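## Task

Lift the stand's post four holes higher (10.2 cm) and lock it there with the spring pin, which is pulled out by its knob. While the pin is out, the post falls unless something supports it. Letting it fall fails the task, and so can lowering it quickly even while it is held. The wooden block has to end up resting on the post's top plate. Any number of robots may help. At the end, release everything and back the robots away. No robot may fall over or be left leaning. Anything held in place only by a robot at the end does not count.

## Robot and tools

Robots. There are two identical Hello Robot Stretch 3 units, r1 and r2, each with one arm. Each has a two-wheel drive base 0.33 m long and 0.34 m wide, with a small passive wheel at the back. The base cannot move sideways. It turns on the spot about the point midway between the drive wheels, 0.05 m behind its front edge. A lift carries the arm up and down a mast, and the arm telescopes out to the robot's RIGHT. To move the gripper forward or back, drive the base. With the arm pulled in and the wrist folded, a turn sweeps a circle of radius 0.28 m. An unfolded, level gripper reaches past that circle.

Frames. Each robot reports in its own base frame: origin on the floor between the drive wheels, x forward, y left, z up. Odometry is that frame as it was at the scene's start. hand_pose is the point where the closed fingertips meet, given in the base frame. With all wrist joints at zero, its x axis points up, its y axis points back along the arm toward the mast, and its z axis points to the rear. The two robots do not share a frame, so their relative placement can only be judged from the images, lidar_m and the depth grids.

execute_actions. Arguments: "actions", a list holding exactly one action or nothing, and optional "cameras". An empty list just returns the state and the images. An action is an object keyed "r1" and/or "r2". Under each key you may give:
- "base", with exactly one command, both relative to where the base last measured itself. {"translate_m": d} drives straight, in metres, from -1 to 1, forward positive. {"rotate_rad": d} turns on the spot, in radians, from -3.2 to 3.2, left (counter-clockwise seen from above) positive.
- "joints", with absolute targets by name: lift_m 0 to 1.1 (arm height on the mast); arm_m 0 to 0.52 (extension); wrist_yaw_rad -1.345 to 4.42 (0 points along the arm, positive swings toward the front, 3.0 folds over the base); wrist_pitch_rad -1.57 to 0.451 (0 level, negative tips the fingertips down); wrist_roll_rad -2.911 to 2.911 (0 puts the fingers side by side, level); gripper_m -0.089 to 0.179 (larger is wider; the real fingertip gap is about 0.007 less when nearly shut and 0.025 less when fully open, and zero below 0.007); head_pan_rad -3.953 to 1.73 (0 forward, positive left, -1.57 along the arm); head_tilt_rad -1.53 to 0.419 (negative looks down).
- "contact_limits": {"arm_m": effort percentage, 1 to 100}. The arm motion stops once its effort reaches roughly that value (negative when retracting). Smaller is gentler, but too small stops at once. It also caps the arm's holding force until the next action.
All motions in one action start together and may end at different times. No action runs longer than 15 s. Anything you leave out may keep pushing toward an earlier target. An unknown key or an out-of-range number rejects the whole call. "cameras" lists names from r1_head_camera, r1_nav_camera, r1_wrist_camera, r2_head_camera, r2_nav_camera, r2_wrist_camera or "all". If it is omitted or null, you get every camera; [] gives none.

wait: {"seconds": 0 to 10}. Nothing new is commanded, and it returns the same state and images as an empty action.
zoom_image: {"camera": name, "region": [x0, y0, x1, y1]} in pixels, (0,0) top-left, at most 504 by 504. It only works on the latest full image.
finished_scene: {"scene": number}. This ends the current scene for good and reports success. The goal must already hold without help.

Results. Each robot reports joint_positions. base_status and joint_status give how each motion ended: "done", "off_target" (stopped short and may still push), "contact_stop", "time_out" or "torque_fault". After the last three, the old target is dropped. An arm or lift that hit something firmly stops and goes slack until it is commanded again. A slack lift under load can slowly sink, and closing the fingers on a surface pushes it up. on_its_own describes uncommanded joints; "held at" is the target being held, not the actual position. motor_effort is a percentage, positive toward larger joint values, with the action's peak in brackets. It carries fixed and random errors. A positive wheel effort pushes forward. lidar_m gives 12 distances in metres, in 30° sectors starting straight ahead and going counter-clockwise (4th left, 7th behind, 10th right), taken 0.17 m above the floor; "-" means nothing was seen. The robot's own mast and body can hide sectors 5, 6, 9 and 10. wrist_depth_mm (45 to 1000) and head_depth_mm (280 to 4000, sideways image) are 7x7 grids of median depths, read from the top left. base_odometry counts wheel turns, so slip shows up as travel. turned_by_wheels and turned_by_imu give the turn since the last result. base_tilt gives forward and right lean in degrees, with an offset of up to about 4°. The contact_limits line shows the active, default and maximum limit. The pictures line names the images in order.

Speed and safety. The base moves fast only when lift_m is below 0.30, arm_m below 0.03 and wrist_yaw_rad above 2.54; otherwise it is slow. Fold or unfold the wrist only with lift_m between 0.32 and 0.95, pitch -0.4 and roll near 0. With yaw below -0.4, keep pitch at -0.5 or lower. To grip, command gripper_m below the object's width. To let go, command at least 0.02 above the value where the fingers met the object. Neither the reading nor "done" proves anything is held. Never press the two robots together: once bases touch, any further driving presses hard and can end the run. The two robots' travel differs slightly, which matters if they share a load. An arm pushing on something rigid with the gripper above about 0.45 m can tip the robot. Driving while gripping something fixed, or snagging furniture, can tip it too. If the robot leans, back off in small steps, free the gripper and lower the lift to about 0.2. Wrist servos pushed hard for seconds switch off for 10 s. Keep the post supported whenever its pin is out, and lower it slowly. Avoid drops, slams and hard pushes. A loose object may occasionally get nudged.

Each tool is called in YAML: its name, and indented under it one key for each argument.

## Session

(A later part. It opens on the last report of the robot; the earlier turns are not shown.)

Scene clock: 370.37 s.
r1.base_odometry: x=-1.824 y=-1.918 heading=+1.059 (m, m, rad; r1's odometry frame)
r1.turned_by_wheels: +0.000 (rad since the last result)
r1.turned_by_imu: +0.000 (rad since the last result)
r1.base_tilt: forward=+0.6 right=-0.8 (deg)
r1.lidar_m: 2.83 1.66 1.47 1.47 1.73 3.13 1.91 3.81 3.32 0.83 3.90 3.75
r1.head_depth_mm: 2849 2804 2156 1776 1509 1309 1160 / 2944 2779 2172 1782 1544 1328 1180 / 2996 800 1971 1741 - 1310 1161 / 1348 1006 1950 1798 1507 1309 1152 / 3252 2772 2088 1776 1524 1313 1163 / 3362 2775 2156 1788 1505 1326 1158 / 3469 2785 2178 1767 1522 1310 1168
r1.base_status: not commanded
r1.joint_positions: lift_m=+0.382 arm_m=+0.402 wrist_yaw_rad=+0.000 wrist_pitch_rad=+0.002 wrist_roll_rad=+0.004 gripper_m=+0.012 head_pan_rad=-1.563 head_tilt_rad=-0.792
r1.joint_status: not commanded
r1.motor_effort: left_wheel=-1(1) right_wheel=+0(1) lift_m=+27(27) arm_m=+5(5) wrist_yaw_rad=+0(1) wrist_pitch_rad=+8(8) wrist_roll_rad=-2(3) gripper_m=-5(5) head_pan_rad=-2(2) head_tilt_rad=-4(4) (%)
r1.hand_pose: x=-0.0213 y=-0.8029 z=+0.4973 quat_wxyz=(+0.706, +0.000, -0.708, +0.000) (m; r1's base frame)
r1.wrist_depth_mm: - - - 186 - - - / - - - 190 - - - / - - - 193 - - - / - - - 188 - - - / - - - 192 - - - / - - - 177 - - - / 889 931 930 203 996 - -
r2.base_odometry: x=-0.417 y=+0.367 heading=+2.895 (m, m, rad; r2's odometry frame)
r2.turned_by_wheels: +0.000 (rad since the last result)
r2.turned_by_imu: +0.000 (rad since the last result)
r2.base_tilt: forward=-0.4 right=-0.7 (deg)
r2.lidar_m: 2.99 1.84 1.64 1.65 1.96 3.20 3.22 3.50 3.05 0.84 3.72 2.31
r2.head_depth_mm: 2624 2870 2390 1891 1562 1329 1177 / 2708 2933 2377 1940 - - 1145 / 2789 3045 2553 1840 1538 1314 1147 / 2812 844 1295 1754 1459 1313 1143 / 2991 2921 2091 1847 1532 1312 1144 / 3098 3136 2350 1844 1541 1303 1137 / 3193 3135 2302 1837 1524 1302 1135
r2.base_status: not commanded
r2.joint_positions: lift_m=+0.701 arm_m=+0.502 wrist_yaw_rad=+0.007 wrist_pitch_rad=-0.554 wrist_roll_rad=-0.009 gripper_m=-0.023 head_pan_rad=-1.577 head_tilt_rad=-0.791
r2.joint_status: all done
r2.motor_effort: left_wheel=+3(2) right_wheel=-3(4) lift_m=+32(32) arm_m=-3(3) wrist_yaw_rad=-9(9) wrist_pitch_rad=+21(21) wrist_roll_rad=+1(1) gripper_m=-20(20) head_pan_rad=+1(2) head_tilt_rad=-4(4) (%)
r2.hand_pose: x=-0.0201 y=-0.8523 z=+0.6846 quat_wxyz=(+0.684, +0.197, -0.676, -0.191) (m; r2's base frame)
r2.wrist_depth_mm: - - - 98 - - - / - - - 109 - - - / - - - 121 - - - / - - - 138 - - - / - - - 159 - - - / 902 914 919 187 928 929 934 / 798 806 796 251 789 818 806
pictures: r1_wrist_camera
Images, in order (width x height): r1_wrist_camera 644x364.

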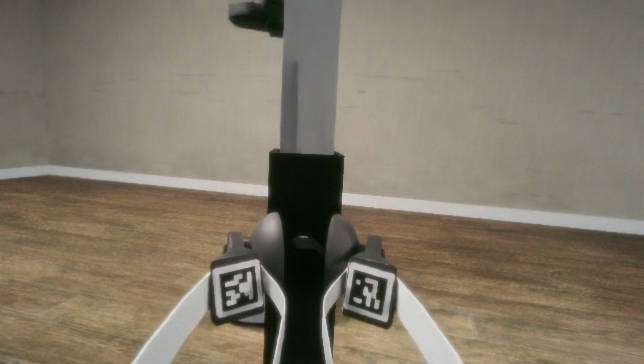

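execute_actions:
  actions:
    - {"r2":{"base":{"translate_m":-0.003},"joints":{"lift_m":0.704}},"r1":{"joints":{"gripper_m":-0.089}}}
  cameras: []

execute_actions:
  actions:
    - {"r1":{"joints":{"arm_m":0.393},"contact_limits":{"arm_m":50}}}
  cameras: ["r1_wrist_camera"]

execute_actions:
  actions:
    - {"r1":{"joints":{"arm_m":0.385,"gripper_m":-0.088},"contact_limits":{"arm_m":50}}}
  cameras: ["r1_wrist_camera"]

execute_actions:
  actions:
    - {"r2":{"joints":{"lift_m":0.718}}}
  cameras: ["r1_wrist_camera","r1_head_camera"]

Scene clock: 375.80 s.
r1.base_odometry: x=-1.824 y=-1.918 heading=+1.059 (m, m, rad; r1's odometry frame)
r1.turned_by_wheels: +0.000 (rad since the last result)
r1.turned_by_imu: +0.001 (rad since the last result)
r1.base_tilt: forward=+0.5 right=-0.7 (deg)
r1.lidar_m: 2.83 1.67 1.47 1.47 1.73 3.12 1.91 3.80 3.32 0.83 3.90 3.73
r1.head_depth_mm: 2900 2754 2134 1772 1506 1317 1163 / 2980 2744 2149 1779 1540 1321 1188 / 2999 798 2046 1740 - 1305 1164 / 1349 1009 1930 1786 1495 1310 1166 / 3306 2775 2133 1762 1508 1319 1168 / 3299 2770 2177 1785 1511 1321 1168 / 3399 2745 2180 1790 1517 1315 1166
r1.base_status: not commanded
r1.joint_positions: lift_m=+0.382 arm_m=+0.402 wrist_yaw_rad=+0.000 wrist_pitch_rad=+0.004 wrist_roll_rad=+0.004 gripper_m=-0.087 head_pan_rad=-1.563 head_tilt_rad=-0.792
r1.joint_status: all done
r1.motor_effort: left_wheel=-1(1) right_wheel=+0(1) lift_m=+26(27) arm_m=-2(5) wrist_yaw_rad=+1(1) wrist_pitch_rad=+7(8) wrist_roll_rad=-3(3) gripper_m=-38(100) head_pan_rad=-2(2) head_tilt_rad=-4(4) (%)
r1.hand_pose: x=-0.0213 y=-0.8034 z=+0.4979 quat_wxyz=(+0.706, -0.001, -0.708, +0.001) (m; r1's base frame)
r1.wrist_depth_mm: - - - 186 - - - / - - - 189 - - - / - - - 192 - - - / - - - 188 - - - / - - - 192 - - - / - - - 154 - - - / 906 950 930 542 988 - -
r2.base_odometry: x=-0.414 y=+0.367 heading=+2.895 (m, m, rad; r2's odometry frame)
r2.turned_by_wheels: +0.000 (rad since the last result)
r2.turned_by_imu: +0.001 (rad since the last result)
r2.base_tilt: forward=-0.5 right=-0.8 (deg)
r2.lidar_m: 2.99 1.84 1.64 1.65 1.97 3.21 3.23 3.46 3.05 0.84 3.69 2.31
r2.head_depth_mm: 2627 2886 2383 1892 1559 1330 - / 2718 2939 2392 1928 - - 1150 / 2798 3080 2541 1851 1540 1322 1148 / 2806 843 1281 1751 1454 1313 1147 / 3025 2896 2090 1868 1533 1312 1137 / 3064 3128 2330 1856 1532 1306 1137 / 3228 3146 2340 1852 1526 1306 1130
r2.base_status: done
r2.joint_positions: lift_m=+0.703 arm_m=+0.502 wrist_yaw_rad=+0.012 wrist_pitch_rad=-0.557 wrist_roll_rad=-0.009 gripper_m=-0.023 head_pan_rad=-1.577 head_tilt_rad=-0.791
r2.joint_status: all done
r2.on_its_own: wrist_yaw_rad is at rest, and its effort (-14) is outside its rest range (-12 to +12)
r2.motor_effort: left_wheel=+4(4) right_wheel=-6(8) lift_m=+32(34) arm_m=-3(3) wrist_yaw_rad=-14(15) wrist_pitch_rad=+22(22) wrist_roll_rad=+1(1) gripper_m=-20(21) head_pan_rad=+3(3) head_tilt_rad=-3(4) (%)
r2.hand_pose: x=-0.0191 y=-0.8519 z=+0.6861 quat_wxyz=(+0.684, +0.199, -0.675, -0.190) (m; r2's base frame)
r2.wrist_depth_mm: - - - 99 - - - / - - - 109 - - - / - - - 122 - - - / - - - 142 - - - / - - - 160 - - - / 907 887 916 189 932 933 908 / 795 792 792 253 801 811 807
pictures: none
No camera images: the call's "cameras" was empty. Leave "cameras" out to get every camera's image.

Scene clock: 376.77 s.
r1.base_odometry: x=-1.824 y=-1.918 heading=+1.059 (m, m, rad; r1's odometry frame)
r1.turned_by_wheels: +0.000 (rad since the last result)
r1.turned_by_imu: +0.000 (rad since the last result)
r1.base_tilt: forward=+0.5 right=-0.6 (deg)
r1.lidar_m: 2.84 1.66 1.48 1.47 1.72 3.11 1.91 3.81 3.31 0.83 3.92 3.73
r1.head_depth_mm: 2880 2751 2134 1782 1514 1314 1160 / 2982 2751 2143 1775 1542 1332 1180 / 2987 800 1981 1718 - 1313 1164 / 1348 1004 1940 1781 1493 1317 1161 / 3273 2748 2096 1773 1503 1310 1158 / 3361 2812 2164 1783 1525 1324 1166 / 3446 2759 2197 1789 1506 1316 1165
r1.base_status: not commanded
r1.joint_positions: lift_m=+0.382 arm_m=+0.394 wrist_yaw_rad=+0.000 wrist_pitch_rad=+0.007 wrist_roll_rad=+0.004 gripper_m=-0.084 head_pan_rad=-1.563 head_tilt_rad=-0.792
r1.joint_status: all done
r1.on_its_own: arm_m is at rest, and its effort (-17) is outside its rest range (-14 to +14)
r1.motor_effort: left_wheel=+0(1) right_wheel=-2(2) lift_m=+27(27) arm_m=-17(24) wrist_yaw_rad=-1(1) wrist_pitch_rad=+5(7) wrist_roll_rad=-2(3) gripper_m=-37(37) head_pan_rad=-2(2) head_tilt_rad=-4(4) (%)
r1.contact_limits: arm_m 50 (drawing in: default 32, maximum 53; extending or still: default 44, maximum 72)
r1.hand_pose: x=-0.0213 y=-0.7955 z=+0.4987 quat_wxyz=(+0.706, -0.002, -0.708, +0.002) (m; r1's base frame)
r1.wrist_depth_mm: - - - 194 - - - / - - - 198 - - - / - - - 201 - - - / - - - 198 - - - / - - - 199 - - - / - - - 160 - - - / 914 947 938 548 998 - -
r2.base_odometry: x=-0.414 y=+0.367 heading=+2.895 (m, m, rad; r2's odometry frame)
r2.turned_by_wheels: +0.000 (rad since the last result)
r2.turned_by_imu: +0.000 (rad since the last result)
r2.base_tilt: forward=-0.5 right=-0.8 (deg)
r2.lidar_m: 2.98 1.85 1.64 1.65 1.97 3.20 3.22 3.47 3.06 0.84 3.71 2.31
r2.head_depth_mm: 2615 2894 2407 1878 1553 1331 - / 2688 2976 2392 1949 - - 1148 / 2800 3111 2560 1852 1546 1320 1143 / 2831 843 1293 1753 1459 1309 1139 / 2969 2874 2090 1851 1533 1312 1143 / 3085 3171 2348 1858 1530 1309 1140 / 3191 3100 2305 1843 1529 1300 1134
r2.base_status: not commanded
r2.joint_positions: lift_m=+0.703 arm_m=+0.502 wrist_yaw_rad=+0.012 wrist_pitch_rad=-0.557 wrist_roll_rad=-0.009 gripper_m=-0.023 head_pan_rad=-1.577 head_tilt_rad=-0.791
r2.joint_status: not commanded
r2.on_its_own: wrist_yaw_rad is at rest, and its effort (-15) is outside its rest range (-12 to +12)
r2.motor_effort: left_wheel=+4(5) right_wheel=-7(8) lift_m=+33(33) arm_m=-3(3) wrist_yaw_rad=-15(15) wrist_pitch_rad=+22(22) wrist_roll_rad=+1(1) gripper_m=-21(20) head_pan_rad=+2(3) head_tilt_rad=-3(4) (%)
r2.hand_pose: x=-0.0191 y=-0.8519 z=+0.6861 quat_wxyz=(+0.684, +0.199, -0.675, -0.190) (m; r2's base frame)
r2.wrist_depth_mm: - - - 99 - - - / - - - 109 - - - / - - - 122 - - - / - - - 142 - - - / - - - 159 - - - / 892 924 917 188 930 909 938 / 801 795 796 253 804 818 804
pictures: r1_wrist_camera
Images, in order (width x height): r1_wrist_camera 644x364.

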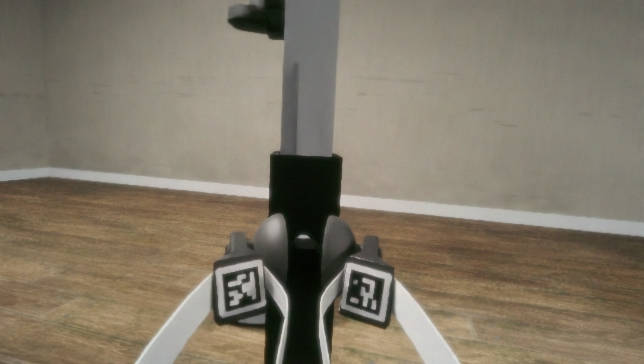

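Scene clock: 377.53 s.
r1.base_odometry: x=-1.824 y=-1.918 heading=+1.059 (m, m, rad; r1's odometry frame)
r1.turned_by_wheels: +0.000 (rad since the last result)
r1.turned_by_imu: +0.000 (rad since the last result)
r1.base_tilt: forward=+0.6 right=-0.7 (deg)
r1.lidar_m: 2.84 1.66 1.47 1.47 1.74 3.13 1.91 3.81 3.31 0.83 3.91 3.75
r1.head_depth_mm: 2835 2774 2153 1775 1513 1318 1167 / 2989 2782 2164 1777 1552 1314 1173 / 2957 800 2039 1770 - 1305 1155 / 1352 1011 1943 1777 1503 1313 1154 / 3226 2755 2108 1779 1518 1312 1161 / 3287 2712 2165 1771 1517 1304 1161 / 3509 2804 2196 1786 1514 1318 1160
r1.base_status: not commanded
r1.joint_positions: lift_m=+0.382 arm_m=+0.386 wrist_yaw_rad=+0.000 wrist_pitch_rad=+0.008 wrist_roll_rad=+0.004 gripper_m=-0.086 head_pan_rad=-1.563 head_tilt_rad=-0.792
r1.joint_status: all done
r1.motor_effort: left_wheel=+0(0) right_wheel=-1(2) lift_m=+27(27) arm_m=-9(17) wrist_yaw_rad=+0(1) wrist_pitch_rad=+5(5) wrist_roll_rad=-2(2) gripper_m=-5(66) head_pan_rad=-2(2) head_tilt_rad=-5(5) (%)
r1.contact_limits: arm_m 50 (drawing in: default 32, maximum 53; extending or still: default 44, maximum 72)
r1.hand_pose: x=-0.0213 y=-0.7869 z=+0.4990 quat_wxyz=(+0.706, -0.002, -0.708, +0.003) (m; r1's base frame)
r1.wrist_depth_mm: - - - 203 - - - / - - - 205 - - - / - - - - - - - / - - - 206 - - - / - - - 207 - - - / - - - 213 - - - / 924 916 920 220 - - -
r2.base_odometry: x=-0.414 y=+0.367 heading=+2.895 (m, m, rad; r2's odometry frame)
r2.turned_by_wheels: +0.000 (rad since the last result)
r2.turned_by_imu: +0.000 (rad since the last result)
r2.base_tilt: forward=-0.5 right=-0.8 (deg)
r2.lidar_m: 2.98 1.84 1.64 1.64 1.97 3.21 3.23 3.48 3.06 0.84 3.71 2.31
r2.head_depth_mm: 2630 2910 2385 1883 1557 1321 - / 2707 2963 2383 1917 - - 1147 / 2834 3050 2556 1846 1540 1319 1153 / 2846 843 1301 1749 1460 1318 1149 / 3012 2842 2108 1861 1538 1317 1139 / 3117 3169 2347 1854 1531 1305 1138 / 3177 3202 2309 1845 1524 1303 1138
r2.base_status: not commanded
r2.joint_positions: lift_m=+0.703 arm_m=+0.502 wrist_yaw_rad=+0.012 wrist_pitch_rad=-0.557 wrist_roll_rad=-0.009 gripper_m=-0.023 head_pan_rad=-1.577 head_tilt_rad=-0.791
r2.joint_status: not commanded
r2.on_its_own: wrist_yaw_rad is at rest, and its effort (-14) is outside its rest range (-12 to +12)
r2.motor_effort: left_wheel=+4(4) right_wheel=-7(7) lift_m=+33(32) arm_m=-3(3) wrist_yaw_rad=-14(14) wrist_pitch_rad=+22(22) wrist_roll_rad=+1(1) gripper_m=-20(20) head_pan_rad=+3(3) head_tilt_rad=-4(2) (%)
r2.hand_pose: x=-0.0191 y=-0.8519 z=+0.6861 quat_wxyz=(+0.684, +0.199, -0.675, -0.190) (m; r2's base frame)
r2.wrist_depth_mm: - - - 99 - - - / - - - 109 - - - / - - - 121 - - - / - - - 141 - - - / - - - 159 - - - / 896 920 914 188 937 897 916 / 803 807 800 254 779 816 799
pictures: r1_wrist_camera
Images, in order (width x height): r1_wrist_camera 644x364.

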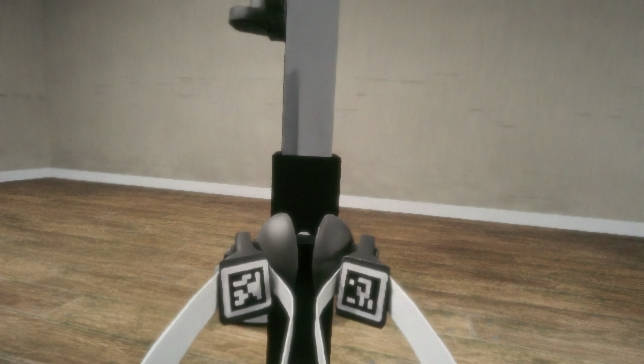

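Scene clock: 378.33 s.
r1.base_odometry: x=-1.824 y=-1.918 heading=+1.059 (m, m, rad; r1's odometry frame)
r1.turned_by_wheels: +0.000 (rad since the last result)
r1.turned_by_imu: +0.000 (rad since the last result)
r1.base_tilt: forward=+0.3 right=-0.6 (deg)
r1.lidar_m: 2.83 1.66 1.47 1.47 1.73 3.13 1.91 3.78 3.32 0.83 3.92 3.73
r1.head_depth_mm: 2845 2748 2175 1780 1504 1315 1151 / 2985 2767 2164 1781 1534 1320 1183 / 3057 798 2032 1751 - 1303 1158 / 1174 1021 1938 1777 1493 1314 1166 / 3286 2766 2100 1804 1507 1317 1162 / 3237 2748 2161 1777 1518 1313 1168 / 3416 2763 2172 1797 1507 1317 1161
r1.base_status: not commanded
r1.joint_positions: lift_m=+0.382 arm_m=+0.386 wrist_yaw_rad=+0.000 wrist_pitch_rad=+0.008 wrist_roll_rad=+0.004 gripper_m=-0.080 head_pan_rad=-1.563 head_tilt_rad=-0.792
r1.joint_status: not commanded
r1.on_its_own: gripper_m is held at -0.081, not at your -0.088, by its stall guard, which is still easing
r1.motor_effort: left_wheel=+0(0) right_wheel=-1(2) lift_m=+27(27) arm_m=-9(9) wrist_yaw_rad=+0(0) wrist_pitch_rad=+5(5) wrist_roll_rad=-3(3) gripper_m=-32(34) head_pan_rad=-2(2) head_tilt_rad=-4(4) (%)
r1.hand_pose: x=-0.0213 y=-0.7869 z=+0.4990 quat_wxyz=(+0.706, -0.002, -0.708, +0.003) (m; r1's base frame)
r1.wrist_depth_mm: - - - 203 - - - / - - - 208 - - - / - - - - - - - / - - - 206 - - - / - - - 209 - - - / - - - 214 - - - / 959 987 933 220 - - -
r2.base_odometry: x=-0.414 y=+0.367 heading=+2.895 (m, m, rad; r2's odometry frame)
r2.turned_by_wheels: +0.000 (rad since the last result)
r2.turned_by_imu: +0.000 (rad since the last result)
r2.base_tilt: forward=-0.5 right=-0.8 (deg)
r2.lidar_m: 2.99 1.84 1.64 1.64 1.96 3.21 3.22 3.47 3.05 0.84 3.72 2.31
r2.head_depth_mm: 2607 2903 2384 1891 1558 1349 - / 2716 2949 2392 1946 - - 1151 / 2805 3104 - 1876 1546 1323 1147 / 2814 844 1310 1747 1460 1319 1144 / 2958 2891 2108 1859 1528 1315 1143 / 3086 3138 2360 1860 1546 1314 1143 / 3191 3119 2321 1833 1522 1305 1141
r2.base_status: not commanded
r2.joint_positions: lift_m=+0.717 arm_m=+0.502 wrist_yaw_rad=+0.012 wrist_pitch_rad=-0.593 wrist_roll_rad=-0.009 gripper_m=-0.023 head_pan_rad=-1.577 head_tilt_rad=-0.791
r2.joint_status: all done
r2.on_its_own: wrist_yaw_rad is at rest, and its effort (-15) is outside its rest range (-12 to +12); wrist_pitch_rad is at rest, and its effort (+36) is outside its rest range (-20 to +32)
r2.motor_effort: left_wheel=+4(4) right_wheel=-5(7) lift_m=+33(35) arm_m=-3(3) wrist_yaw_rad=-15(15) wrist_pitch_rad=+36(37) wrist_roll_rad=+1(1) gripper_m=-19(20) head_pan_rad=+1(1) head_tilt_rad=-4(4) (%)
r2.hand_pose: x=-0.0191 y=-0.8461 z=+0.6927 quat_wxyz=(+0.681, +0.212, -0.672, -0.202) (m; r2's base frame)
r2.wrist_depth_mm: - - - 101 - - - / - - - 112 - - - / - - - 127 - - - / - - - 149 - - - / - - - 168 - - - / 901 882 932 202 900 916 896 / 818 777 766 270 792 809 800
pictures: r1_head_camera (sideways: a quarter turn clockwise sets it upright), r1_wrist_camera
Images, in order (width x height): r1_head_camera 896x504, r1_wrist_camera 644x364.

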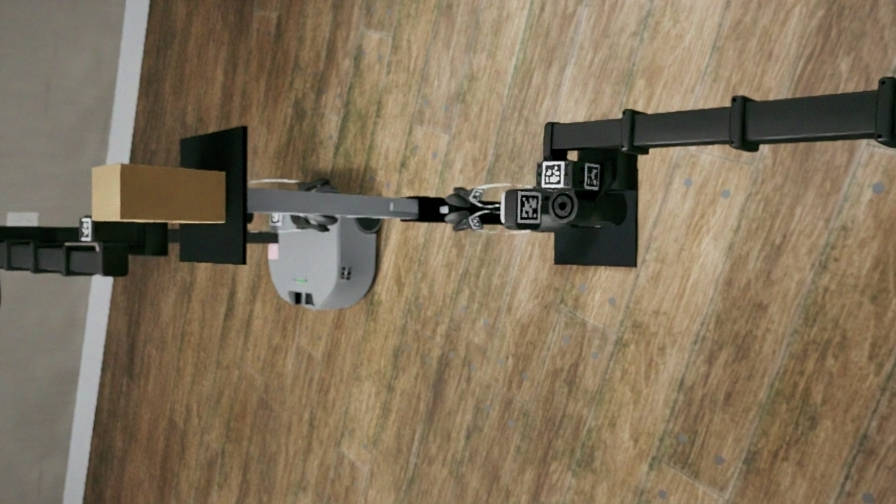

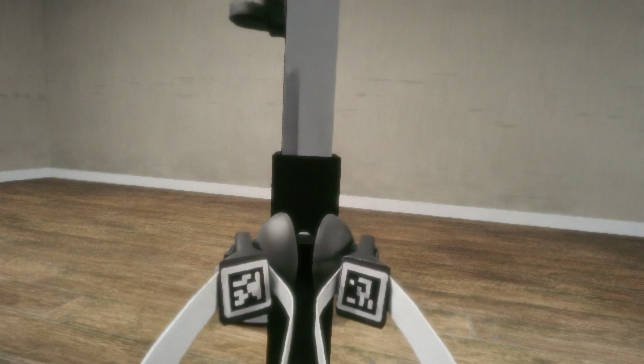

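execute_actions:
  actions:
    - {"r2":{"joints":{"lift_m":0.69,"gripper_m":0.05}},"r1":{"joints":{"gripper_m":0.045}}}
  cameras: []

execute_actions:
  actions:
    - {"r2":{"joints":{"lift_m":0.69,"gripper_m":-0.024}},"r1":{"joints":{"arm_m":0.401}}}
  cameras: []

execute_actions:
  actions:
    - {"r2":{"joints":{"lift_m":0.706}},"r1":{"joints":{"gripper_m":-0.089}}}
  cameras: ["r1_head_camera"]

execute_actions:
  actions:
    - {"r1":{"joints":{"arm_m":0.392},"contact_limits":{"arm_m":50}}}
  cameras: ["r1_head_camera"]

execute_actions:
  actions:
    - {"r2":{"joints":{"lift_m":0.695}}}
  cameras: ["r1_head_camera"]

Scene clock: 386.67 s.
r1.base_odometry: x=-1.824 y=-1.918 heading=+1.059 (m, m, rad; r1's odometry frame)
r1.turned_by_wheels: +0.000 (rad since the last result)
r1.turned_by_imu: +0.001 (rad since the last result)
r1.base_tilt: forward=+0.6 right=-0.5 (deg)
r1.lidar_m: 2.83 1.66 1.47 1.47 1.73 3.13 1.91 3.80 3.32 0.83 3.91 3.74
r1.head_depth_mm: 2843 2765 2171 1775 1512 1313 1168 / 2923 2774 2188 1773 1557 1331 1177 / 2949 795 1988 1759 - 1313 1163 / 1341 1010 1930 1779 1502 1320 1163 / 3270 2755 2108 1791 1512 1308 1166 / 3384 2792 2190 1774 1527 1313 1165 / 3391 2763 2177 1785 1530 1319 1164
r1.base_status: not commanded
r1.joint_positions: lift_m=+0.382 arm_m=+0.385 wrist_yaw_rad=+0.000 wrist_pitch_rad=+0.002 wrist_roll_rad=+0.004 gripper_m=+0.045 head_pan_rad=-1.563 head_tilt_rad=-0.792
r1.joint_status: all done
r1.motor_effort: left_wheel=-1(0) right_wheel=+0(1) lift_m=+28(28) arm_m=-7(8) wrist_yaw_rad=+0(1) wrist_pitch_rad=+8(8) wrist_roll_rad=-2(2) gripper_m=+0(79) head_pan_rad=-2(2) head_tilt_rad=-4(4) (%)
r1.hand_pose: x=-0.0213 y=-0.7867 z=+0.4974 quat_wxyz=(+0.706, +0.000, -0.708, +0.001) (m; r1's base frame)
r1.wrist_depth_mm: - - - 202 - - - / - - - 206 - - - / - - - 238 - - - / - - - 205 - - - / - - - 208 - - - / - - - 214 - - - / 923 929 920 221 930 - -
r2.base_odometry: x=-0.414 y=+0.367 heading=+2.895 (m, m, rad; r2's odometry frame)
r2.turned_by_wheels: +0.000 (rad since the last result)
r2.turned_by_imu: +0.000 (rad since the last result)
r2.base_tilt: forward=-0.5 right=-0.9 (deg)
r2.lidar_m: 3.00 1.84 1.64 1.65 1.97 3.21 3.22 3.48 3.05 0.84 3.71 2.31
r2.head_depth_mm: 2576 2905 2399 1897 1551 1322 1178 / 2706 2959 2399 1939 1590 - 1128 / 2810 3052 2468 1823 1550 1315 1147 / 2826 842 1307 1719 1458 1312 1147 / 2996 2877 2138 1856 1536 1310 1145 / 3071 3158 2329 1834 1537 1304 1145 / 3197 3135 2320 1868 1532 1301 1138
r2.base_status: not commanded
r2.joint_positions: lift_m=+0.690 arm_m=+0.502 wrist_yaw_rad=+0.003 wrist_pitch_rad=-0.520 wrist_roll_rad=-0.009 gripper_m=+0.050 head_pan_rad=-1.577 head_tilt_rad=-0.791
r2.joint_status: all done
r2.motor_effort: left_wheel=-1(4) right_wheel=+0(6) lift_m=+16(30) arm_m=+3(4) wrist_yaw_rad=-4(15) wrist_pitch_rad=+8(36) wrist_roll_rad=+1(1) gripper_m=+1(78) head_pan_rad=+2(3) head_tilt_rad=-5(5) (%)
r2.hand_pose: x=-0.0210 y=-0.8571 z=+0.6808 quat_wxyz=(+0.687, +0.184, -0.680, -0.180) (m; r2's base frame)
r2.wrist_depth_mm: - - - 98 - - - / - - - 110 - - - / - - - 123 - - - / - - - 137 - - - / - - - 158 - - - / 911 938 - 183 950 923 921 / 812 786 799 244 801 793 814
pictures: none
No camera images: the call's "cameras" was empty. Leave "cameras" out to get every camera's image.

Scene clock: 387.90 s.
r1.base_odometry: x=-1.824 y=-1.918 heading=+1.059 (m, m, rad; r1's odometry frame)
r1.turned_by_wheels: +0.000 (rad since the last result)
r1.turned_by_imu: +0.000 (rad since the last result)
r1.base_tilt: forward=+0.6 right=-0.6 (deg)
r1.lidar_m: 2.83 1.66 1.47 1.47 1.74 3.13 1.91 3.81 3.32 0.83 3.90 3.76
r1.head_depth_mm: 2833 2742 2152 1773 1520 1315 1159 / 2946 2725 2171 1784 1544 1332 1178 / 2941 799 1977 1728 - 1317 1160 / 1350 1004 1943 1807 1508 1313 1166 / 3242 2785 2120 1774 1513 1312 1163 / 3312 2761 2191 1771 1515 1312 1172 / 3461 2770 2181 1803 1500 1316 1165
r1.base_status: not commanded
r1.joint_positions: lift_m=+0.382 arm_m=+0.401 wrist_yaw_rad=+0.000 wrist_pitch_rad=+0.002 wrist_roll_rad=+0.004 gripper_m=+0.045 head_pan_rad=-1.563 head_tilt_rad=-0.792
r1.joint_status: all done
r1.motor_effort: left_wheel=-1(1) right_wheel=+0(0) lift_m=+26(27) arm_m=+7(6) wrist_yaw_rad=+0(0) wrist_pitch_rad=+8(8) wrist_roll_rad=-3(3) gripper_m=+1(0) head_pan_rad=-2(2) head_tilt_rad=-5(4) (%)
r1.hand_pose: x=-0.0213 y=-0.8018 z=+0.4973 quat_wxyz=(+0.706, +0.000, -0.708, +0.000) (m; r1's base frame)
r1.wrist_depth_mm: - - - 187 - - - / - - - 191 - - - / - - - 193 - - - / - - - 190 - - - / - - - 193 - - - / - - - 197 - - - / 916 926 930 204 966 - -
r2.base_odometry: x=-0.414 y=+0.367 heading=+2.895 (m, m, rad; r2's odometry frame)
r2.turned_by_wheels: +0.000 (rad since the last result)
r2.turned_by_imu: +0.001 (rad since the last result)
r2.base_tilt: forward=-0.5 right=-0.8 (deg)
r2.lidar_m: 2.99 1.84 1.65 1.65 1.97 3.20 3.21 3.48 3.07 0.84 3.68 2.32
r2.head_depth_mm: 2611 2884 2410 1891 1557 1332 1177 / 2711 2956 2378 1938 1584 - 1127 / 2787 3070 2486 1816 1540 1313 1148 / 2840 840 1291 1752 1461 1317 1141 / 2997 2892 2099 1861 1538 1306 1139 / 3083 3167 2350 1843 1529 1308 1139 / 3232 3149 2336 1846 1523 1305 1133
r2.base_status: not commanded
r2.joint_positions: lift_m=+0.690 arm_m=+0.502 wrist_yaw_rad=+0.012 wrist_pitch_rad=-0.523 wrist_roll_rad=-0.009 gripper_m=-0.023 head_pan_rad=-1.577 head_tilt_rad=-0.791
r2.joint_status: all done
r2.on_its_own: wrist_yaw_rad is at rest, and its effort (-14) is outside its rest range (-12 to +12)
r2.motor_effort: left_wheel=+3(3) right_wheel=-6(6) lift_m=+19(19) arm_m=+0(3) wrist_yaw_rad=-14(15) wrist_pitch_rad=+9(9) wrist_roll_rad=+1(1) gripper_m=-21(97) head_pan_rad=+3(2) head_tilt_rad=-3(3) (%)
r2.hand_pose: x=-0.0191 y=-0.8569 z=+0.6800 quat_wxyz=(+0.687, +0.188, -0.679, -0.178) (m; r2's base frame)
r2.wrist_depth_mm: - - - 98 - - - / - - - 108 - - - / - - - 119 - - - / - - - 138 - - - / - - - 152 - - - / 907 920 - 179 953 914 931 / 798 804 794 232 813 818 824
pictures: none
No camera images: the call's "cameras" was empty. Leave "cameras" out to get every camera's image.

Scene clock: 389.73 s.
r1.base_odometry: x=-1.824 y=-1.918 heading=+1.059 (m, m, rad; r1's odometry frame)
r1.turned_by_wheels: +0.000 (rad since the last result)
r1.turned_by_imu: +0.000 (rad since the last result)
r1.base_tilt: forward=+0.4 right=-0.7 (deg)
r1.lidar_m: 2.83 1.66 1.47 1.47 1.73 3.11 1.91 3.80 3.32 0.83 3.92 3.74
r1.head_depth_mm: 2823 2746 2138 1769 1500 1308 1161 / 2957 2771 2158 1772 1533 1330 1180 / 2938 802 2041 1742 - 1313 1160 / 1349 1008 1946 1792 1504 1323 1160 / 3248 2743 2099 1781 1509 1316 1158 / 3361 2751 2155 1796 1510 1317 1167 / 3461 2761 2184 1775 1506 1323 1171
r1.base_status: not commanded
r1.joint_positions: lift_m=+0.382 arm_m=+0.401 wrist_yaw_rad=+0.000 wrist_pitch_rad=+0.004 wrist_roll_rad=+0.004 gripper_m=-0.087 head_pan_rad=-1.563 head_tilt_rad=-0.792
r1.joint_status: all done
r1.motor_effort: left_wheel=-1(1) right_wheel=+0(1) lift_m=+28(28) arm_m=-1(6) wrist_yaw_rad=+0(1) wrist_pitch_rad=+7(8) wrist_roll_rad=-3(2) gripper_m=-37(100) head_pan_rad=-1(2) head_tilt_rad=-3(4) (%)
r1.hand_pose: x=-0.0213 y=-0.8023 z=+0.4979 quat_wxyz=(+0.706, -0.001, -0.708, +0.001) (m; r1's base frame)
r1.wrist_depth_mm: - - - 188 - - - / - - - 190 - - - / - - - 194 - - - / - - - 190 - - - / - - - 192 - - - / - - - 156 - - - / 936 939 941 543 - - -
r2.base_odometry: x=-0.414 y=+0.367 heading=+2.895 (m, m, rad; r2's odometry frame)
r2.turned_by_wheels: +0.000 (rad since the last result)
r2.turned_by_imu: +0.000 (rad since the last result)
r2.base_tilt: forward=-0.4 right=-0.8 (deg)
r2.lidar_m: 3.00 1.85 1.64 1.65 1.97 3.21 3.22 3.49 3.06 0.84 3.71 2.31
r2.head_depth_mm: 2626 2889 2398 1882 1546 1322 - / 2719 2946 2377 1934 - - 1152 / 2761 3035 2555 1845 1543 1313 1147 / 2815 840 1287 1756 1458 1316 1146 / 2997 2856 2094 1865 1539 1309 1142 / 3066 3180 2329 1847 1526 1312 1139 / 3201 3152 2326 1846 1529 1309 1135
r2.base_status: not commanded
r2.joint_positions: lift_m=+0.705 arm_m=+0.502 wrist_yaw_rad=+0.012 wrist_pitch_rad=-0.563 wrist_roll_rad=-0.009 gripper_m=-0.023 head_pan_rad=-1.577 head_tilt_rad=-0.791
r2.joint_status: all done
r2.on_its_own: wrist_yaw_rad is at rest, and its effort (-15) is outside its rest range (-12 to +12)
r2.motor_effort: left_wheel=+4(4) right_wheel=-7(7) lift_m=+33(32) arm_m=-2(3) wrist_yaw_rad=-15(15) wrist_pitch_rad=+24(25) wrist_roll_rad=+1(1) gripper_m=-20(21) head_pan_rad=+2(2) head_tilt_rad=-4(3) (%)
r2.hand_pose: x=-0.0191 y=-0.8509 z=+0.6868 quat_wxyz=(+0.684, +0.202, -0.675, -0.192) (m; r2's base frame)
r2.wrist_depth_mm: - - - 99 - - - / - - - 109 - - - / - - - 123 - - - / - - - 143 - - - / - - - 161 - - - / 907 898 926 192 937 915 901 / 797 789 798 254 818 798 794
pictures: r1_head_camera (sideways: a quarter turn clockwise sets it upright)
Images, in order (width x height): r1_head_camera 896x504.

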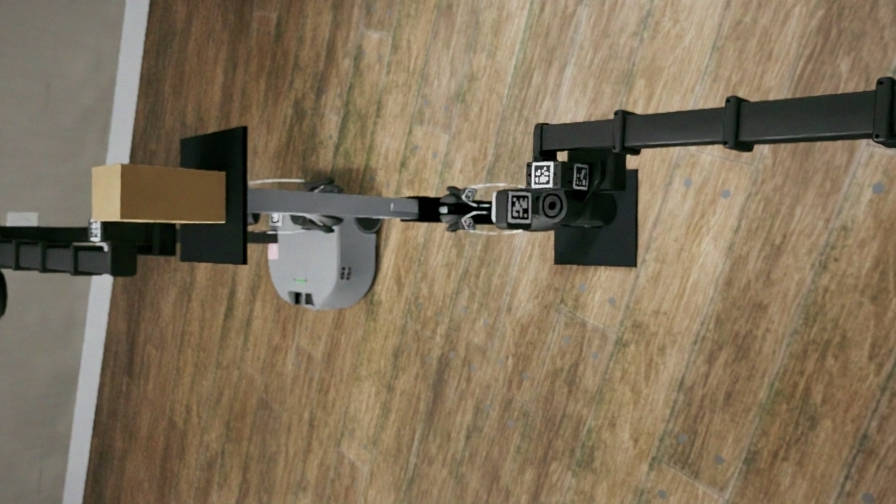

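Scene clock: 390.73 s.
r1.base_odometry: x=-1.824 y=-1.918 heading=+1.059 (m, m, rad; r1's odometry frame)
r1.turned_by_wheels: +0.000 (rad since the last result)
r1.turned_by_imu: +0.000 (rad since the last result)
r1.base_tilt: forward=+0.7 right=-0.7 (deg)
r1.lidar_m: 2.84 1.66 1.47 1.47 1.73 3.14 1.91 3.79 3.32 0.83 3.89 3.74
r1.head_depth_mm: 2852 2730 2153 1784 1515 1312 1162 / 2955 2741 2148 1772 1533 1329 1185 / 2996 798 1978 1749 - 1309 1167 / 1354 1008 1939 1790 1499 1313 1164 / 3276 2772 2122 1770 1498 1309 1159 / 3363 2765 2159 1797 1514 1312 1164 / 3481 2769 2187 1779 1505 1315 1162
r1.base_status: not commanded
r1.joint_positions: lift_m=+0.382 arm_m=+0.393 wrist_yaw_rad=+0.000 wrist_pitch_rad=+0.006 wrist_roll_rad=+0.004 gripper_m=-0.082 head_pan_rad=-1.563 head_tilt_rad=-0.792
r1.joint_status: all done
r1.on_its_own: gripper_m is held at -0.082, not at your -0.089, by its stall guard, which is still easing; arm_m is at rest, and its effort (-16) is outside its rest range (-14 to +14)
r1.motor_effort: left_wheel=+0(0) right_wheel=-1(2) lift_m=+27(28) arm_m=-16(17) wrist_yaw_rad=+1(0) wrist_pitch_rad=+6(7) wrist_roll_rad=-3(2) gripper_m=-14(37) head_pan_rad=-2(2) head_tilt_rad=-5(5) (%)
r1.contact_limits: arm_m 50 (drawing in: default 32, maximum 53; extending or still: default 44, maximum 72)
r1.hand_pose: x=-0.0213 y=-0.7944 z=+0.4986 quat_wxyz=(+0.706, -0.002, -0.708, +0.002) (m; r1's base frame)
r1.wrist_depth_mm: - - - 195 - - - / - - - 198 - - - / - - - 203 - - - / - - - 199 - - - / - - - 199 - - - / - - - 164 - - - / 972 936 904 551 - - -
r2.base_odometry: x=-0.414 y=+0.367 heading=+2.895 (m, m, rad; r2's odometry frame)
r2.turned_by_wheels: +0.000 (rad since the last result)
r2.turned_by_imu: +0.000 (rad since the last result)
r2.base_tilt: forward=-0.5 right=-0.7 (deg)
r2.lidar_m: 3.00 1.84 1.64 1.65 1.97 3.21 3.22 3.45 3.06 0.84 3.71 2.32
r2.head_depth_mm: 2624 2901 2403 1878 1566 1326 - / 2685 2975 2381 1940 - - 1153 / 2800 3074 2555 1838 1533 1319 1146 / 2845 841 1296 1759 1466 1314 1140 / 2993 2893 2101 1853 1532 1306 1140 / 3091 3175 2352 1852 1537 1306 1146 / 3191 3182 2330 1847 1523 1304 1137
r2.base_status: not commanded
r2.joint_positions: lift_m=+0.705 arm_m=+0.502 wrist_yaw_rad=+0.012 wrist_pitch_rad=-0.563 wrist_roll_rad=-0.009 gripper_m=-0.023 head_pan_rad=-1.577 head_tilt_rad=-0.791
r2.joint_status: not commanded
r2.on_its_own: wrist_yaw_rad is at rest, and its effort (-14) is outside its rest range (-12 to +12)
r2.motor_effort: left_wheel=+3(4) right_wheel=-7(7) lift_m=+33(33) arm_m=-2(2) wrist_yaw_rad=-14(14) wrist_pitch_rad=+24(24) wrist_roll_rad=+1(1) gripper_m=-21(20) head_pan_rad=+3(3) head_tilt_rad=-5(3) (%)
r2.hand_pose: x=-0.0191 y=-0.8509 z=+0.6868 quat_wxyz=(+0.684, +0.202, -0.675, -0.192) (m; r2's base frame)
r2.wrist_depth_mm: - - - 99 - - - / - - - 110 - - - / - - - 122 - - - / - - - 143 - - - / - - - 161 - - - / 882 906 914 191 906 914 910 / 786 815 804 259 801 792 815
pictures: r1_head_camera (sideways: a quarter turn clockwise sets it upright)
Images, in order (width x height): r1_head_camera 896x504.

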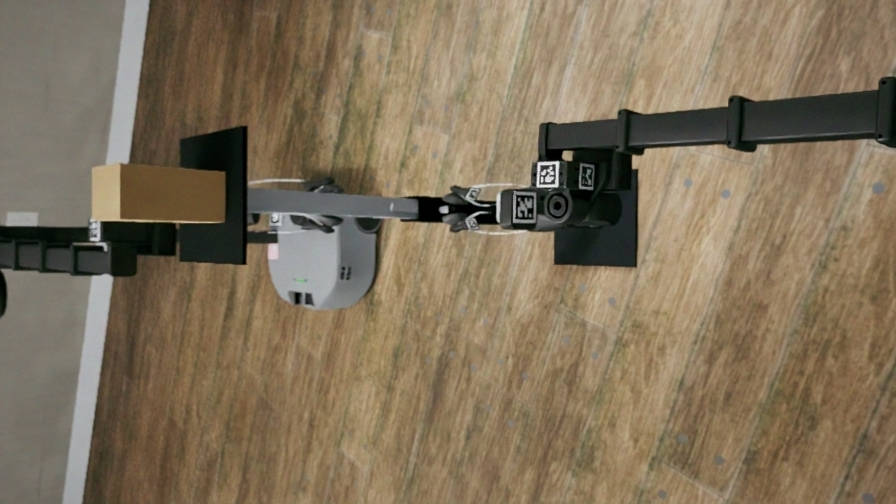

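Scene clock: 391.50 s.
r1.base_odometry: x=-1.824 y=-1.918 heading=+1.059 (m, m, rad; r1's odometry frame)
r1.turned_by_wheels: +0.000 (rad since the last result)
r1.turned_by_imu: +0.000 (rad since the last result)
r1.base_tilt: forward=+0.4 right=-0.6 (deg)
r1.lidar_m: 2.83 1.66 1.47 1.47 1.73 3.12 1.91 3.79 3.32 0.83 3.90 3.73
r1.head_depth_mm: 2871 2773 2175 1783 1515 1309 1165 / 2968 2728 2169 1762 1544 1330 1187 / 2949 801 2042 1735 - 1323 1164 / 1357 1015 1958 1774 1509 1316 1157 / 3347 2798 2127 1780 1518 1315 1160 / 3330 2743 2137 1781 1512 1311 1156 / 3437 2846 2153 1782 1524 1318 1164
r1.base_status: not commanded
r1.joint_positions: lift_m=+0.382 arm_m=+0.393 wrist_yaw_rad=+0.000 wrist_pitch_rad=+0.007 wrist_roll_rad=+0.004 gripper_m=-0.078 head_pan_rad=-1.563 head_tilt_rad=-0.792
r1.joint_status: not commanded
r1.on_its_own: gripper_m is held at -0.079, not at your -0.089, by its stall guard, which is still easing
r1.motor_effort: left_wheel=+0(0) right_wheel=-1(1) lift_m=+28(28) arm_m=-12(16) wrist_yaw_rad=-1(0) wrist_pitch_rad=+5(5) wrist_roll_rad=-2(2) gripper_m=-31(36) head_pan_rad=-2(2) head_tilt_rad=-4(4) (%)
r1.hand_pose: x=-0.0213 y=-0.7942 z=+0.4987 quat_wxyz=(+0.706, -0.002, -0.708, +0.002) (m; r1's base frame)
r1.wrist_depth_mm: - - - 196 - - - / - - - 199 - - - / - - - 202 - - - / - - - 199 - - - / - - - 201 - - - / - - - 167 - - - / 904 918 947 211 - - -
r2.base_odometry: x=-0.414 y=+0.367 heading=+2.895 (m, m, rad; r2's odometry frame)
r2.turned_by_wheels: +0.000 (rad since the last result)
r2.turned_by_imu: +0.000 (rad since the last result)
r2.base_tilt: forward=-0.5 right=-0.7 (deg)
r2.lidar_m: 2.99 1.85 1.64 1.65 1.97 3.21 3.22 3.47 3.05 0.85 3.69 2.31
r2.head_depth_mm: 2615 2868 2374 1880 1556 1331 1176 / 2718 2965 2402 1938 1597 - 1131 / 2794 3063 2544 1856 1539 1315 1147 / 2859 840 1305 1761 1454 1306 1143 / 2985 2904 2104 1862 1524 1307 1143 / 3082 3155 2343 1859 1529 1310 1136 / 3120 3137 2339 1845 1525 1303 1136
r2.base_status: not commanded
r2.joint_positions: lift_m=+0.695 arm_m=+0.502 wrist_yaw_rad=+0.012 wrist_pitch_rad=-0.543 wrist_roll_rad=-0.009 gripper_m=-0.023 head_pan_rad=-1.577 head_tilt_rad=-0.791
r2.joint_status: all done
r2.on_its_own: wrist_yaw_rad is at rest, and its effort (-15) is outside its rest range (-12 to +12)
r2.motor_effort: left_wheel=+4(4) right_wheel=-5(6) lift_m=+17(29) arm_m=-2(2) wrist_yaw_rad=-15(15) wrist_pitch_rad=+16(24) wrist_roll_rad=+1(1) gripper_m=-20(20) head_pan_rad=+3(3) head_tilt_rad=-5(4) (%)
r2.hand_pose: x=-0.0190 y=-0.8540 z=+0.6809 quat_wxyz=(+0.685, +0.195, -0.677, -0.185) (m; r2's base frame)
r2.wrist_depth_mm: - - - 99 - - - / - - - 109 - - - / - - - 121 - - - / - - - 141 - - - / - - - 158 - - - / 928 901 957 185 915 934 942 / 803 801 803 245 810 797 819
pictures: r1_head_camera (sideways: a quarter turn clockwise sets it upright)
Images, in order (width x height): r1_head_camera 896x504.

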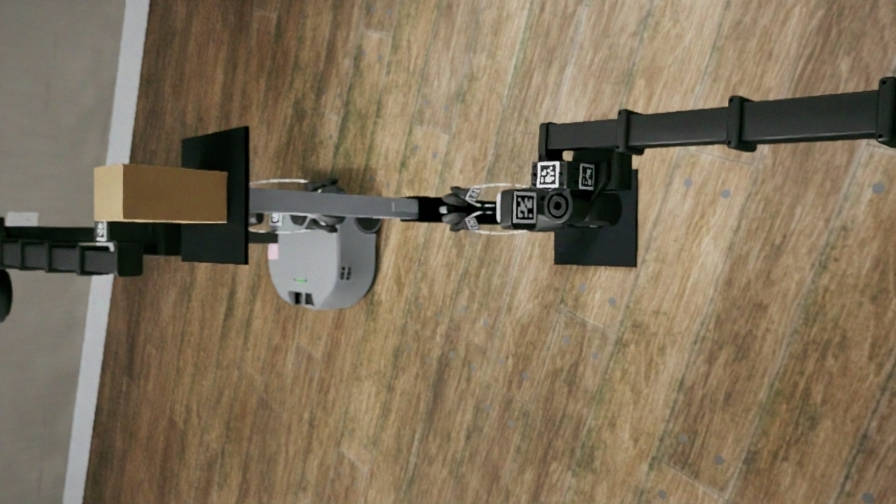

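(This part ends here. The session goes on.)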